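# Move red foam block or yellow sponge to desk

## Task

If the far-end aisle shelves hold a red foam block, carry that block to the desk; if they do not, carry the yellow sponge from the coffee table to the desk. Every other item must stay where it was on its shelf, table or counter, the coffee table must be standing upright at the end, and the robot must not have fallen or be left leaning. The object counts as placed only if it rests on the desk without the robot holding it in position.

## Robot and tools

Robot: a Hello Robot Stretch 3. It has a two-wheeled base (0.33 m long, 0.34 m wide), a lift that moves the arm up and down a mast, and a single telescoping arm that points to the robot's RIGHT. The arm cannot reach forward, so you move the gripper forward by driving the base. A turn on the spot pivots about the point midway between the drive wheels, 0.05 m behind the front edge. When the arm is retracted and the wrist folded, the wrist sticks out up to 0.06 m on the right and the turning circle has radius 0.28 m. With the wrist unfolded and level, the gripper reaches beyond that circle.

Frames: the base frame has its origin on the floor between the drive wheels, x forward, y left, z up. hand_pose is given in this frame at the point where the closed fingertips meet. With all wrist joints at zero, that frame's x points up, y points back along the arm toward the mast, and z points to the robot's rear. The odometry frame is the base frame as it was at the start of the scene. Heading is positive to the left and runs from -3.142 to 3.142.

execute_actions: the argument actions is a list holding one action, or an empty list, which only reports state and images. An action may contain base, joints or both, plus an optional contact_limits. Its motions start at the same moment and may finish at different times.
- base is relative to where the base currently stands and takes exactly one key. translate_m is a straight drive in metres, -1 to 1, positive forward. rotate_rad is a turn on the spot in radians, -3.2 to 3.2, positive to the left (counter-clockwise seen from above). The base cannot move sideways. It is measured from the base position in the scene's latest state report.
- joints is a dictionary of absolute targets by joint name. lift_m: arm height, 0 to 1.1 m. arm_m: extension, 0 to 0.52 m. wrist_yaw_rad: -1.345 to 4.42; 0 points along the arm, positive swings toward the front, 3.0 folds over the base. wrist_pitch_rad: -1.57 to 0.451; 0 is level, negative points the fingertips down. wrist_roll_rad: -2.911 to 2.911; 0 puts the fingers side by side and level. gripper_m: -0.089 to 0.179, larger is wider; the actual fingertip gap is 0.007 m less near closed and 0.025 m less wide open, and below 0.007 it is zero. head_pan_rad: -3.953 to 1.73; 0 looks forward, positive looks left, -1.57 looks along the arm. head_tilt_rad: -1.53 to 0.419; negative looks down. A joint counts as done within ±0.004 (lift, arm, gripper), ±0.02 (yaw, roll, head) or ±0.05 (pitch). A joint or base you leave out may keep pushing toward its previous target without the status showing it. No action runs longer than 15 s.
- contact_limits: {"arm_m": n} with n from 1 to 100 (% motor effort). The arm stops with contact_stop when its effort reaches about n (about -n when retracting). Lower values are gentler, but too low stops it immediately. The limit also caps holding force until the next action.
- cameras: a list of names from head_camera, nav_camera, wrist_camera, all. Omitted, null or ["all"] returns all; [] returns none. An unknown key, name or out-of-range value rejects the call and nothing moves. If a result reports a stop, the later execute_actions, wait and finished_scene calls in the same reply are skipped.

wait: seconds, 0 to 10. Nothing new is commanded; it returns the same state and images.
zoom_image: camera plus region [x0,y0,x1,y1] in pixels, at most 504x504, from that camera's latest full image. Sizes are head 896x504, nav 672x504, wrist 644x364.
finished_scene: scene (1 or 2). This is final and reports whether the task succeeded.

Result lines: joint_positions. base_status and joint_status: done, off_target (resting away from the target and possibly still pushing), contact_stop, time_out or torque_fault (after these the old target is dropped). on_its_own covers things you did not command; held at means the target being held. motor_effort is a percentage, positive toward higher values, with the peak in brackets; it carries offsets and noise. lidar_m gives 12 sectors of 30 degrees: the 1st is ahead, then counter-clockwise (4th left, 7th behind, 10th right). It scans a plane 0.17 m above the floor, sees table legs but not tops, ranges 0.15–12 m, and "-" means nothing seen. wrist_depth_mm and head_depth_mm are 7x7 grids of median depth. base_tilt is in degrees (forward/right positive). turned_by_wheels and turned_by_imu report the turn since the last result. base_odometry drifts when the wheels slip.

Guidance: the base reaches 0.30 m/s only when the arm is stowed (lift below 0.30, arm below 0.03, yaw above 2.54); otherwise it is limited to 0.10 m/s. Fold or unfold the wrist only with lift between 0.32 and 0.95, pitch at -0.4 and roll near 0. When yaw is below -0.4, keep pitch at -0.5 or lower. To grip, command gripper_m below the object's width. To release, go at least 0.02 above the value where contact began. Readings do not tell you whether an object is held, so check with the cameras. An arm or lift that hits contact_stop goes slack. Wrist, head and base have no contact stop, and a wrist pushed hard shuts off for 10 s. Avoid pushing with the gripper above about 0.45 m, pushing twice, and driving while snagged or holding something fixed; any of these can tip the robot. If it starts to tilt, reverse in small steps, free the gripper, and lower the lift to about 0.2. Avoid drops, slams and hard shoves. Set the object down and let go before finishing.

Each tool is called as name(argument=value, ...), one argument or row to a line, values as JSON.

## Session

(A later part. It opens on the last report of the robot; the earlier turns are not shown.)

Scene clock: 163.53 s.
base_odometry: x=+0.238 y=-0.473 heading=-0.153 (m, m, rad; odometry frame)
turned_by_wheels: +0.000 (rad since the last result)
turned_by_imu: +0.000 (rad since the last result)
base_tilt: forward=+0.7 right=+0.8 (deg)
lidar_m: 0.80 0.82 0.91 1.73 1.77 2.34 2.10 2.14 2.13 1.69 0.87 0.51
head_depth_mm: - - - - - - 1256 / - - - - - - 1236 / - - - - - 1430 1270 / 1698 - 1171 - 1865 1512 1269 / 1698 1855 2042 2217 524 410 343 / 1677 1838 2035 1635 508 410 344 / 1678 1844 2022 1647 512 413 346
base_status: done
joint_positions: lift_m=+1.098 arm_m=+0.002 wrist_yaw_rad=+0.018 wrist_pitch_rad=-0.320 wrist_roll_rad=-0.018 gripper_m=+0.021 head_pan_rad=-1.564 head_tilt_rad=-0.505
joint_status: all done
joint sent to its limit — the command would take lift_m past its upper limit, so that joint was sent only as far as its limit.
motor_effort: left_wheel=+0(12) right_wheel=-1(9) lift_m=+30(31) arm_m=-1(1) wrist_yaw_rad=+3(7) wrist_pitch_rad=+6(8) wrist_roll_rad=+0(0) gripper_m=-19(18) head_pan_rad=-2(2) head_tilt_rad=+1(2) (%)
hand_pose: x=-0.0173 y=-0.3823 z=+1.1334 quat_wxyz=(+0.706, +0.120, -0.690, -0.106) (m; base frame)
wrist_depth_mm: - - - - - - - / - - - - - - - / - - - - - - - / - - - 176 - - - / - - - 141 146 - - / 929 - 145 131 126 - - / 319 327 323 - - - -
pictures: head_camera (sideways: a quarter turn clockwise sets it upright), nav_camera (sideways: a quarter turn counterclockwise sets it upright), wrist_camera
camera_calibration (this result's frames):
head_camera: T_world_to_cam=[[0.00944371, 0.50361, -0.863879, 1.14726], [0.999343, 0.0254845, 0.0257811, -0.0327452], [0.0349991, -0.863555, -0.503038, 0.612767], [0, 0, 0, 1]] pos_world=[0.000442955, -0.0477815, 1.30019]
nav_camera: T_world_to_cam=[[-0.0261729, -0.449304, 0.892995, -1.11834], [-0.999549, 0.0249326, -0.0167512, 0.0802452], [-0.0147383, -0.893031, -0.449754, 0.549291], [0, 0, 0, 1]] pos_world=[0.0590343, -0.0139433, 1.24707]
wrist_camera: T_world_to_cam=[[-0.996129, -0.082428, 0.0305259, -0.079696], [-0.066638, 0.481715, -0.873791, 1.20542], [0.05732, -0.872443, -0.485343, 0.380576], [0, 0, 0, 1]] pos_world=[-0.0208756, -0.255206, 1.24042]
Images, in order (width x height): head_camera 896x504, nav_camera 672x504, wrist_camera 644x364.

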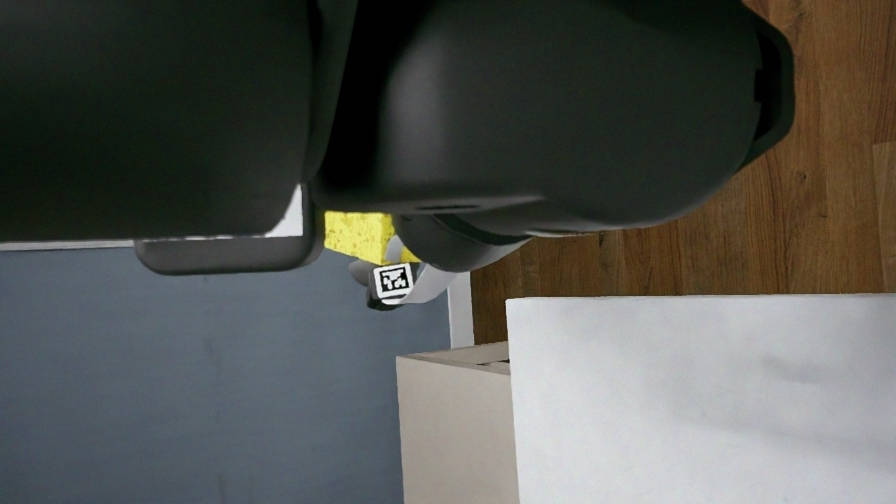

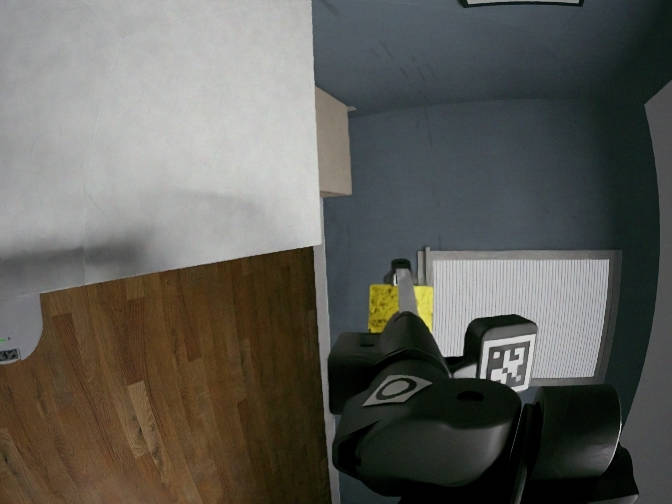

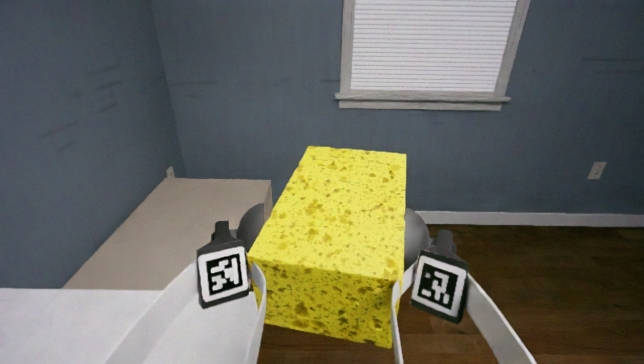

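execute_actions(
  actions=[
    {"base":{"translate_m":-0.3},"joints":{"head_pan_rad":-0.7,"head_tilt_rad":-0.6}},
  ],
  cameras=["nav_camera","head_camera"],
)

Scene clock: 169.97 s.
base_odometry: x=-0.059 y=-0.427 heading=-0.153 (m, m, rad; odometry frame)
turned_by_wheels: +0.000 (rad since the last result)
turned_by_imu: +0.001 (rad since the last result)
base_tilt: forward=+0.8 right=+0.7 (deg)
lidar_m: 1.10 1.12 1.05 1.70 1.74 1.90 1.81 1.86 2.15 2.03 1.00 0.76
head_depth_mm: 1764 2015 1840 1540 1674 1406 1201 / 1575 1785 1854 1295 1547 1407 1204 / 1420 1584 1693 614 1602 1415 1208 / 1291 1429 775 574 1671 1418 1194 / 1184 1294 780 577 504 1290 1219 / 1089 1181 789 582 475 1403 1222 / 1015 1073 798 586 464 1371 1230
base_status: done
joint_positions: lift_m=+1.098 arm_m=+0.002 wrist_yaw_rad=+0.018 wrist_pitch_rad=-0.320 wrist_roll_rad=-0.018 gripper_m=+0.021 head_pan_rad=-0.707 head_tilt_rad=-0.592
joint_status: all done
motor_effort: left_wheel=+1(3) right_wheel=+0(6) lift_m=+30(30) arm_m=-1(1) wrist_yaw_rad=+2(2) wrist_pitch_rad=+6(6) wrist_roll_rad=+0(0) gripper_m=-17(17) head_pan_rad=+2(30) head_tilt_rad=-2(11) (%)
hand_pose: x=-0.0173 y=-0.3823 z=+1.1334 quat_wxyz=(+0.706, +0.120, -0.690, -0.106) (m; base frame)
wrist_depth_mm: - - - - - - - / - - - - - - - / - - - - - - - / - - - 176 - - - / - - - 142 146 - - / - - 146 130 125 - - / - - - - - - -
pictures: head_camera (sideways: a quarter turn clockwise sets it upright), nav_camera (sideways: a quarter turn counterclockwise sets it upright)
camera_calibration (this result's frames):
head_camera: T_world_to_cam=[[-0.430588, 0.384661, -0.816474, 1.08814], [0.636626, 0.770687, 0.0273492, -0.0325711], [0.639766, -0.508013, -0.576734, 0.704959], [0, 0, 0, 1]] pos_world=[0.0382643, -0.0353331, 1.2959]
nav_camera: T_world_to_cam=[[0.380679, -0.363555, 0.850242, -1.06507], [-0.674129, -0.738482, -0.0139397, 0.0745981], [0.632956, -0.567866, -0.526207, 0.644818], [0, 0, 0, 1]] pos_world=[0.0475949, 0.03405, 1.24591]
Images, in order (width x height): head_camera 896x504, nav_camera 672x504.

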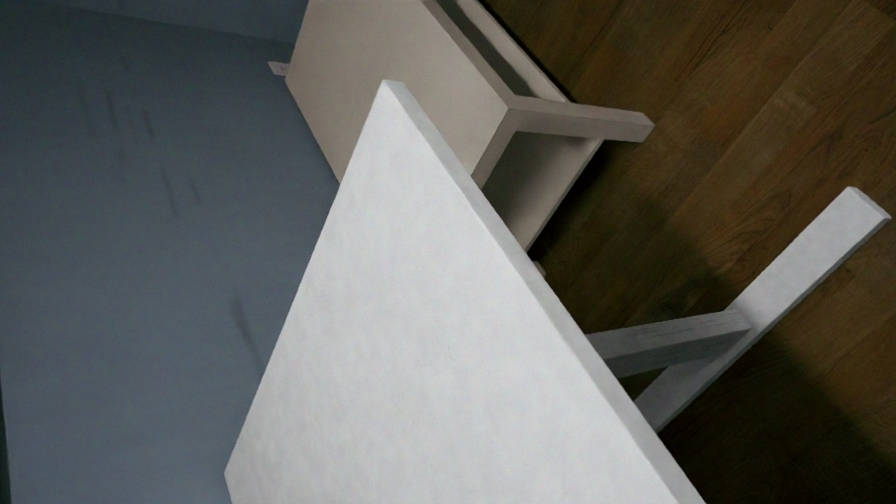

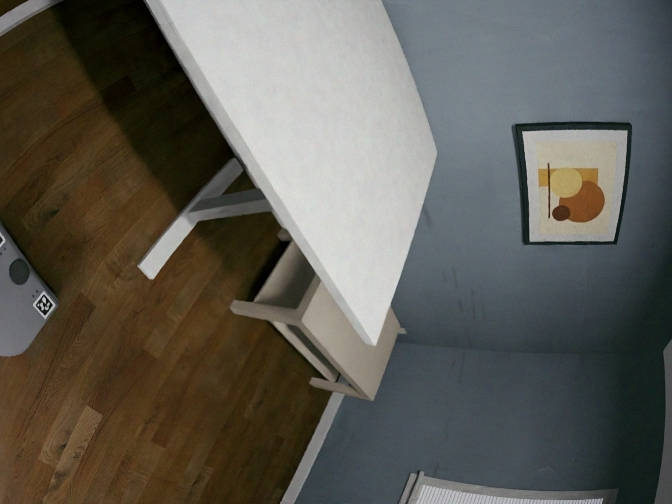

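execute_actions(
  actions=[
    {"base":{"rotate_rad":1.1},"joints":{"head_pan_rad":-1.57,"head_tilt_rad":-0.7}},
  ],
  cameras=[],
)

execute_actions(
  actions=[
    {"joints":{"arm_m":0.35}},
  ],
  cameras=["nav_camera","wrist_camera"],
)

Scene clock: 176.23 s.
base_odometry: x=-0.059 y=-0.427 heading=+0.947 (m, m, rad; odometry frame)
turned_by_wheels: +1.100 (rad since the last result)
turned_by_imu: +1.114 (rad since the last result)
base_tilt: forward=+0.9 right=+0.7 (deg)
lidar_m: 1.05 1.70 1.76 1.87 1.83 1.86 2.11 2.03 1.00 0.76 1.10 1.14
head_depth_mm: - - - - 1458 1321 1156 / - - - - 1449 1324 1161 / - - - - 1519 1309 1165 / - 355 - 502 1284 1341 1166 / 1029 882 640 505 1500 1345 1174 / 972 889 647 508 452 1348 1179 / 928 896 652 512 432 1359 1185
base_status: done
joint_positions: lift_m=+1.098 arm_m=+0.002 wrist_yaw_rad=+0.018 wrist_pitch_rad=-0.320 wrist_roll_rad=-0.018 gripper_m=+0.021 head_pan_rad=-1.563 head_tilt_rad=-0.691
joint_status: all done
motor_effort: left_wheel=-1(4) right_wheel=+1(6) lift_m=+30(30) arm_m=-1(1) wrist_yaw_rad=+1(2) wrist_pitch_rad=+6(6) wrist_roll_rad=+0(0) gripper_m=-17(18) head_pan_rad=-2(24) head_tilt_rad=-4(9) (%)
hand_pose: x=-0.0172 y=-0.3823 z=+1.1334 quat_wxyz=(+0.706, +0.120, -0.690, -0.106) (m; base frame)
wrist_depth_mm: 660 731 836 912 - - - / 724 748 867 966 - - - / 718 792 885 936 - - - / 598 606 609 175 573 - - / 469 469 470 141 146 - - / 379 384 146 131 126 391 - / 321 320 322 306 317 - -
pictures: none
No camera images: the call's "cameras" was empty. Leave "cameras" out to get every camera's image.

Scene clock: 180.00 s.
base_odometry: x=-0.059 y=-0.427 heading=+0.947 (m, m, rad; odometry frame)
turned_by_wheels: +0.000 (rad since the last result)
turned_by_imu: +0.000 (rad since the last result)
base_tilt: forward=+0.7 right=+0.9 (deg)
lidar_m: 1.05 1.70 1.77 1.87 1.84 1.86 2.11 2.03 1.00 0.76 1.10 1.14
head_depth_mm: 1309 1509 619 1517 1472 1318 1151 / 1234 1355 625 544 1556 1324 1158 / 1196 861 630 515 1560 1309 1161 / 1043 868 636 502 1282 1337 1166 / 1024 874 641 506 1497 1344 1172 / 977 887 646 509 453 1351 1175 / 930 898 652 512 432 1356 1179
base_status: not commanded
joint_positions: lift_m=+1.098 arm_m=+0.350 wrist_yaw_rad=+0.019 wrist_pitch_rad=-0.320 wrist_roll_rad=-0.018 gripper_m=+0.021 head_pan_rad=-1.563 head_tilt_rad=-0.691
joint_status: all done
motor_effort: left_wheel=-1(1) right_wheel=+1(1) lift_m=+29(30) arm_m=+3(4) wrist_yaw_rad=+2(2) wrist_pitch_rad=+6(6) wrist_roll_rad=+0(0) gripper_m=-17(18) head_pan_rad=-2(3) head_tilt_rad=-2(3) (%)
hand_pose: x=-0.0171 y=-0.7303 z=+1.1334 quat_wxyz=(+0.706, +0.120, -0.690, -0.105) (m; base frame)
wrist_depth_mm: 438 485 534 605 680 818 996 / 467 513 570 652 732 886 - / 495 537 619 679 834 955 - / 519 565 600 175 894 - - / 464 456 468 141 147 - - / 378 377 145 131 125 - - / 314 317 323 304 314 878 866
pictures: nav_camera (sideways: a quarter turn counterclockwise sets it upright), wrist_camera
camera_calibration (this result's frames):
nav_camera: T_world_to_cam=[[-0.0244416, -0.607247, 0.794137, -0.989446], [-0.999597, 0.0263222, -0.0106376, 0.0722828], [-0.0144438, -0.794077, -0.607645, 0.754717], [0, 0, 0, 1]] pos_world=[0.058971, -0.00343681, 1.24513]
wrist_camera: T_world_to_cam=[[-0.996042, -0.0834731, 0.0305277, -0.108897], [-0.0671447, 0.481641, -0.873793, 1.373], [0.0582348, -0.872384, -0.48534, 0.0770222], [0, 0, 0, 1]] pos_world=[-0.0207617, -0.603191, 1.24043]
Images, in order (width x height): nav_camera 672x504, wrist_camera 644x364.

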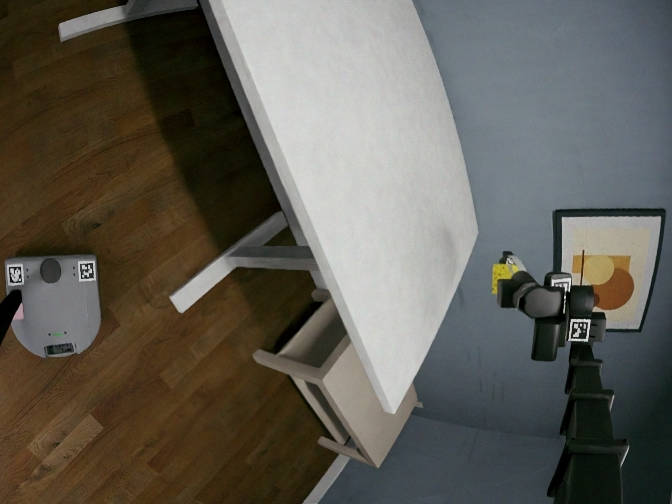

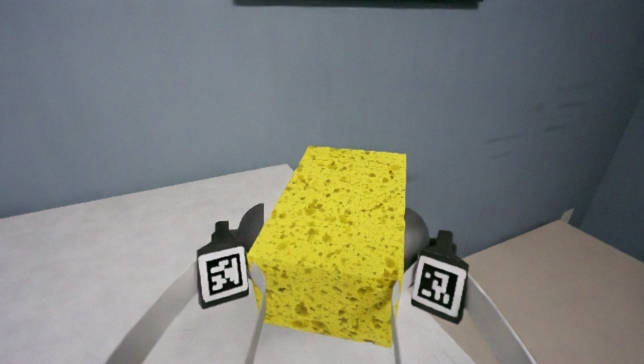

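execute_actions(
  actions=[
    {"base":{"rotate_rad":0.4},"joints":{"arm_m":0.33}},
  ],
  cameras=["nav_camera","wrist_camera"],
)

Scene clock: 183.93 s.
base_odometry: x=-0.059 y=-0.427 heading=+1.346 (m, m, rad; odometry frame)
turned_by_wheels: +0.400 (rad since the last result)
turned_by_imu: +0.405 (rad since the last result)
base_tilt: forward=+0.7 right=+0.8 (deg)
lidar_m: 1.70 1.72 2.19 1.81 2.43 2.20 2.03 1.00 0.76 1.10 1.11 1.05
head_depth_mm: 981 836 620 491 1166 1290 1133 / 974 848 626 494 1442 1300 1159 / - 857 630 498 1479 1329 1164 / 901 866 635 501 1459 1340 1166 / 934 875 641 504 451 1347 1170 / 920 886 647 508 453 1356 1176 / 909 898 652 512 444 1353 1182
base_status: done
joint_positions: lift_m=+1.098 arm_m=+0.330 wrist_yaw_rad=+0.019 wrist_pitch_rad=-0.320 wrist_roll_rad=-0.018 gripper_m=+0.021 head_pan_rad=-1.563 head_tilt_rad=-0.691
joint_status: all done
motor_effort: left_wheel=+0(6) right_wheel=+1(8) lift_m=+29(29) arm_m=-4(5) wrist_yaw_rad=+1(1) wrist_pitch_rad=+6(6) wrist_roll_rad=+0(0) gripper_m=-17(18) head_pan_rad=-2(3) head_tilt_rad=-3(2) (%)
hand_pose: x=-0.0171 y=-0.7109 z=+1.1334 quat_wxyz=(+0.706, +0.120, -0.690, -0.105) (m; base frame)
wrist_depth_mm: 459 467 470 478 488 493 506 / 492 501 508 516 534 535 539 / 527 552 544 552 563 578 593 / 569 564 584 175 554 614 639 / 459 462 464 141 145 484 499 / 376 380 146 130 125 380 385 / 320 321 323 305 314 323 327
pictures: nav_camera (sideways: a quarter turn counterclockwise sets it upright), wrist_camera
camera_calibration (this result's frames):
nav_camera: T_world_to_cam=[[-0.024442, -0.607262, 0.794126, -0.989431], [-0.999597, 0.0263232, -0.0106369, 0.072282], [-0.0144445, -0.794066, -0.60766, 0.754737], [0, 0, 0, 1]] pos_world=[0.058971, -0.00343577, 1.24513]
wrist_camera: T_world_to_cam=[[-0.996037, -0.0835386, 0.0305283, -0.107305], [-0.0671768, 0.481637, -0.873793, 1.36363], [0.0582919, -0.87238, -0.48534, 0.0939923], [0, 0, 0, 1]] pos_world=[-0.0207545, -0.583742, 1.24043]
Images, in order (width x height): nav_camera 672x504, wrist_camera 644x364.

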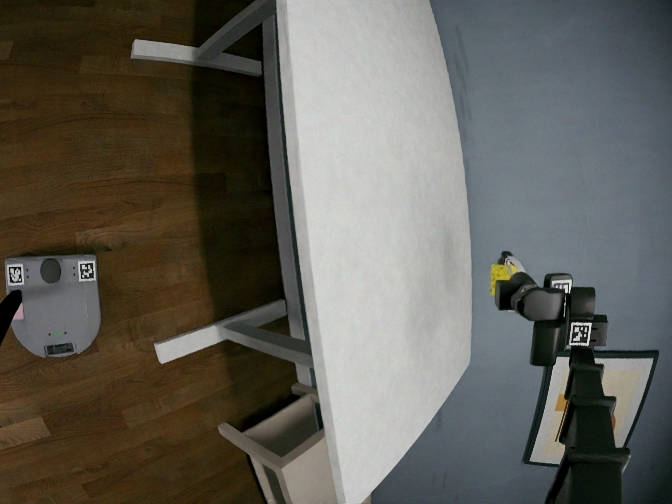

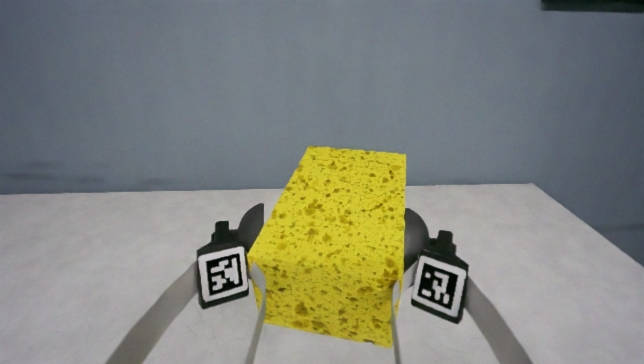

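execute_actions(
  actions=[
    {"joints":{"arm_m":0.22,"lift_m":0.93}},
  ],
  cameras=["head_camera","wrist_camera"],
)

Scene clock: 189.27 s.
base_odometry: x=-0.059 y=-0.427 heading=+1.346 (m, m, rad; odometry frame)
turned_by_wheels: +0.000 (rad since the last result)
turned_by_imu: +0.000 (rad since the last result)
base_tilt: forward=+0.7 right=+0.7 (deg)
lidar_m: 1.70 1.73 2.17 1.80 2.43 2.21 2.03 1.00 0.76 1.10 1.12 1.05
head_depth_mm: 978 906 - 476 1165 1296 1136 / 970 943 - 480 1435 1302 1159 / 957 906 - 471 1485 1337 1162 / 942 892 606 500 1463 1341 1170 / 928 876 641 505 451 1345 1169 / 919 887 646 509 452 1351 1176 / 908 896 654 512 444 1363 1181
base_status: not commanded
joint_positions: lift_m=+0.930 arm_m=+0.220 wrist_yaw_rad=+0.019 wrist_pitch_rad=-0.284 wrist_roll_rad=-0.017 gripper_m=+0.021 head_pan_rad=-1.563 head_tilt_rad=-0.691
joint_status: all done
motor_effort: left_wheel=-1(1) right_wheel=+1(1) lift_m=+14(23) arm_m=-3(5) wrist_yaw_rad=+1(1) wrist_pitch_rad=-5(6) wrist_roll_rad=+0(0) gripper_m=-18(18) head_pan_rad=-2(2) head_tilt_rad=-2(3) (%)
hand_pose: x=-0.0170 y=-0.6044 z=+0.9742 quat_wxyz=(+0.707, +0.108, -0.693, -0.093) (m; base frame)
wrist_depth_mm: 562 569 585 577 582 604 597 / 590 597 612 608 622 641 630 / 412 419 417 422 430 445 442 / 280 283 285 181 258 291 294 / 212 214 215 138 146 218 220 / 171 172 142 131 124 175 176 / 143 145 144 139 141 146 147
pictures: head_camera (sideways: a quarter turn clockwise sets it upright), wrist_camera
camera_calibration (this result's frames):
head_camera: T_world_to_cam=[[0.0076975, 0.655202, -0.755414, 1.00587], [0.999351, 0.0215416, 0.0288671, -0.0367562], [0.0351866, -0.755146, -0.654611, 0.809955], [0, 0, 0, 1]] pos_world=[0.000490128, -0.0466201, 1.29111]
wrist_camera: T_world_to_cam=[[-0.996107, -0.0821476, 0.0319666, -0.0940422], [-0.065679, 0.449805, -0.890709, 1.17052], [0.0587908, -0.889341, -0.453449, 0.0683134], [0, 0, 0, 1]] pos_world=[-0.0208137, -0.473478, 1.07658]
Images, in order (width x height): head_camera 896x504, wrist_camera 644x364.

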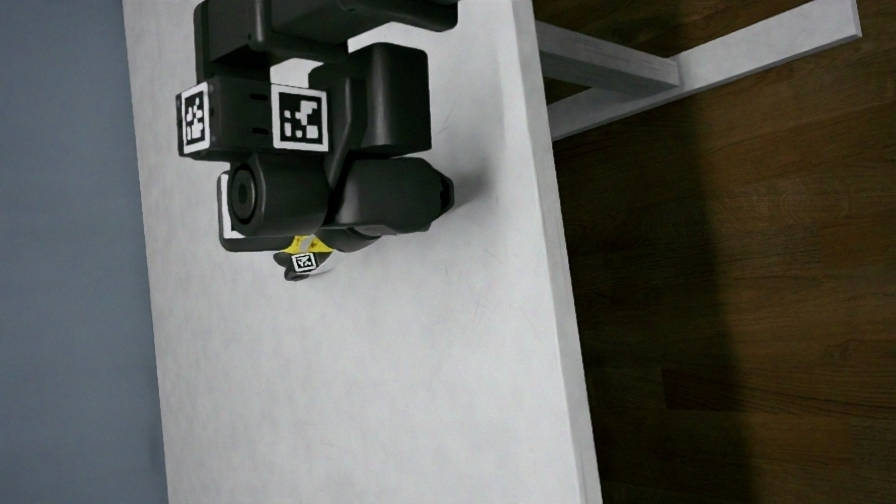

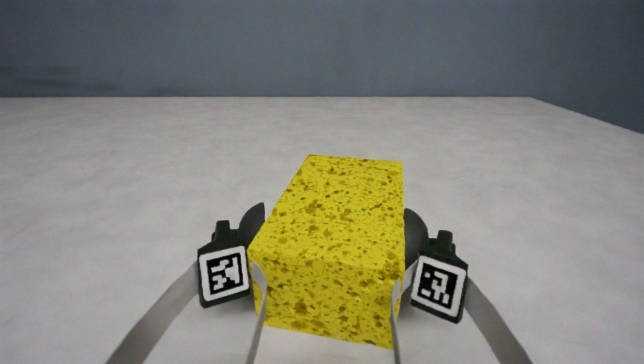

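Already touching. Release.

execute_actions(
  actions=[
    {"joints":{"gripper_m":0.12}},
  ],
  cameras=[],
)

execute_actions(
  actions=[
    {"joints":{"lift_m":1.05,"arm_m":0.0}},
  ],
  cameras=["wrist_camera","nav_camera"],
)

Scene clock: 194.23 s.
base_odometry: x=-0.059 y=-0.427 heading=+1.346 (m, m, rad; odometry frame)
turned_by_wheels: +0.000 (rad since the last result)
turned_by_imu: +0.000 (rad since the last result)
base_tilt: forward=+0.7 right=+0.8 (deg)
lidar_m: 1.70 1.73 2.18 1.80 2.43 2.21 2.03 1.01 0.76 1.10 1.11 1.05
head_depth_mm: 980 905 - 476 1162 1298 1134 / 967 941 - 479 1444 1297 1160 / 957 904 - 471 1484 1333 1160 / 943 892 608 501 1460 1337 1168 / 930 878 640 505 451 1350 1167 / 922 887 647 508 453 1354 1178 / 909 900 652 512 443 1357 1183
base_status: not commanded
joint_positions: lift_m=+0.930 arm_m=+0.220 wrist_yaw_rad=+0.019 wrist_pitch_rad=-0.308 wrist_roll_rad=-0.017 gripper_m=+0.120 head_pan_rad=-1.563 head_tilt_rad=-0.691
joint_status: all done
motor_effort: left_wheel=-1(1) right_wheel=+1(1) lift_m=+17(17) arm_m=-3(2) wrist_yaw_rad=+2(1) wrist_pitch_rad=+2(5) wrist_roll_rad=+0(0) gripper_m=+2(81) head_pan_rad=-2(2) head_tilt_rad=-3(3) (%)
hand_pose: x=-0.0170 y=-0.6020 z=+0.9683 quat_wxyz=(+0.706, +0.116, -0.691, -0.101) (m; base frame)
wrist_depth_mm: 553 560 570 570 583 599 604 / 571 588 609 612 619 632 651 / 368 378 371 378 388 395 397 / 257 262 262 167 236 271 269 / 199 200 193 129 187 215 207 / 162 169 152 135 153 - 167 / - 137 137 138 138 135 139
pictures: none
No camera images: the call's "cameras" was empty. Leave "cameras" out to get every camera's image.

Scene clock: 197.07 s.
base_odometry: x=-0.059 y=-0.427 heading=+1.346 (m, m, rad; odometry frame)
turned_by_wheels: +0.000 (rad since the last result)
turned_by_imu: +0.000 (rad since the last result)
base_tilt: forward=+0.7 right=+0.6 (deg)
lidar_m: 1.71 1.73 2.19 1.80 2.44 2.21 2.03 1.00 0.76 1.10 1.11 1.05
head_depth_mm: 964 - - - - 1269 1132 / 952 - - - - 1262 1157 / 943 - - - - 1276 1161 / 941 945 614 481 1459 1341 1166 / 932 880 670 505 452 1346 1174 / 919 887 647 508 452 1352 1177 / 911 898 651 512 444 1359 1185
base_status: not commanded
joint_positions: lift_m=+1.050 arm_m=+0.002 wrist_yaw_rad=+0.019 wrist_pitch_rad=-0.315 wrist_roll_rad=-0.017 gripper_m=+0.120 head_pan_rad=-1.563 head_tilt_rad=-0.691
joint_status: all done
joint sent to its limit — the command would take arm_m past its lower limit, so that joint was sent only as far as its limit.
motor_effort: left_wheel=-1(0) right_wheel=+1(1) lift_m=+30(32) arm_m=-4(5) wrist_yaw_rad=+1(2) wrist_pitch_rad=+4(4) wrist_roll_rad=+0(0) gripper_m=+1(1) head_pan_rad=-2(1) head_tilt_rad=-3(3) (%)
hand_pose: x=-0.0170 y=-0.3831 z=+1.0862 quat_wxyz=(+0.706, +0.119, -0.691, -0.103) (m; base frame)
wrist_depth_mm: 746 769 760 776 793 818 805 / 796 801 850 828 861 868 886 / 716 729 717 751 739 896 926 / 500 502 523 459 530 516 609 / 390 392 402 383 397 421 408 / 318 328 317 322 329 - 325 / 274 268 271 271 273 266 274
pictures: nav_camera (sideways: a quarter turn counterclockwise sets it upright), wrist_camera
camera_calibration (this result's frames):
nav_camera: T_world_to_cam=[[-0.0244426, -0.607271, 0.794118, -0.989422], [-0.999597, 0.0263245, -0.0106365, 0.0722814], [-0.0144455, -0.794058, -0.60767, 0.75475], [0, 0, 0, 1]] pos_world=[0.058971, -0.00343515, 1.24513]
wrist_camera: T_world_to_cam=[[-0.996067, -0.0833579, 0.0300215, -0.0777923], [-0.0663241, 0.476862, -0.876472, 1.16562], [0.0587447, -0.875017, -0.480515, 0.350738], [0, 0, 0, 1]] pos_world=[-0.0207816, -0.255423, 1.1925]
Images, in order (width x height): nav_camera 672x504, wrist_camera 644x364.

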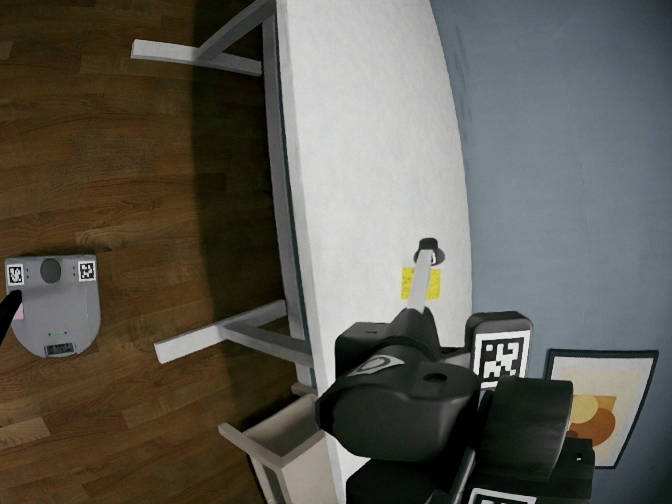

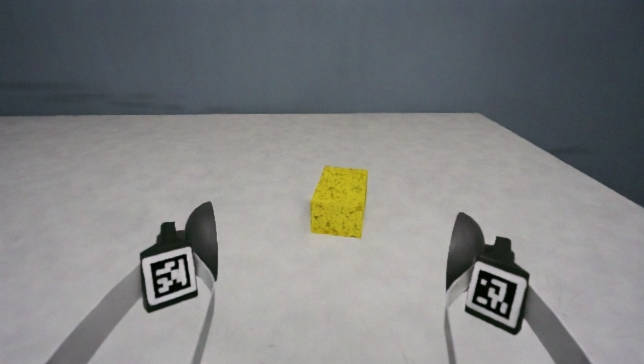

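finished_scene(
  scene=2,
)

The scene is finished: the task was done.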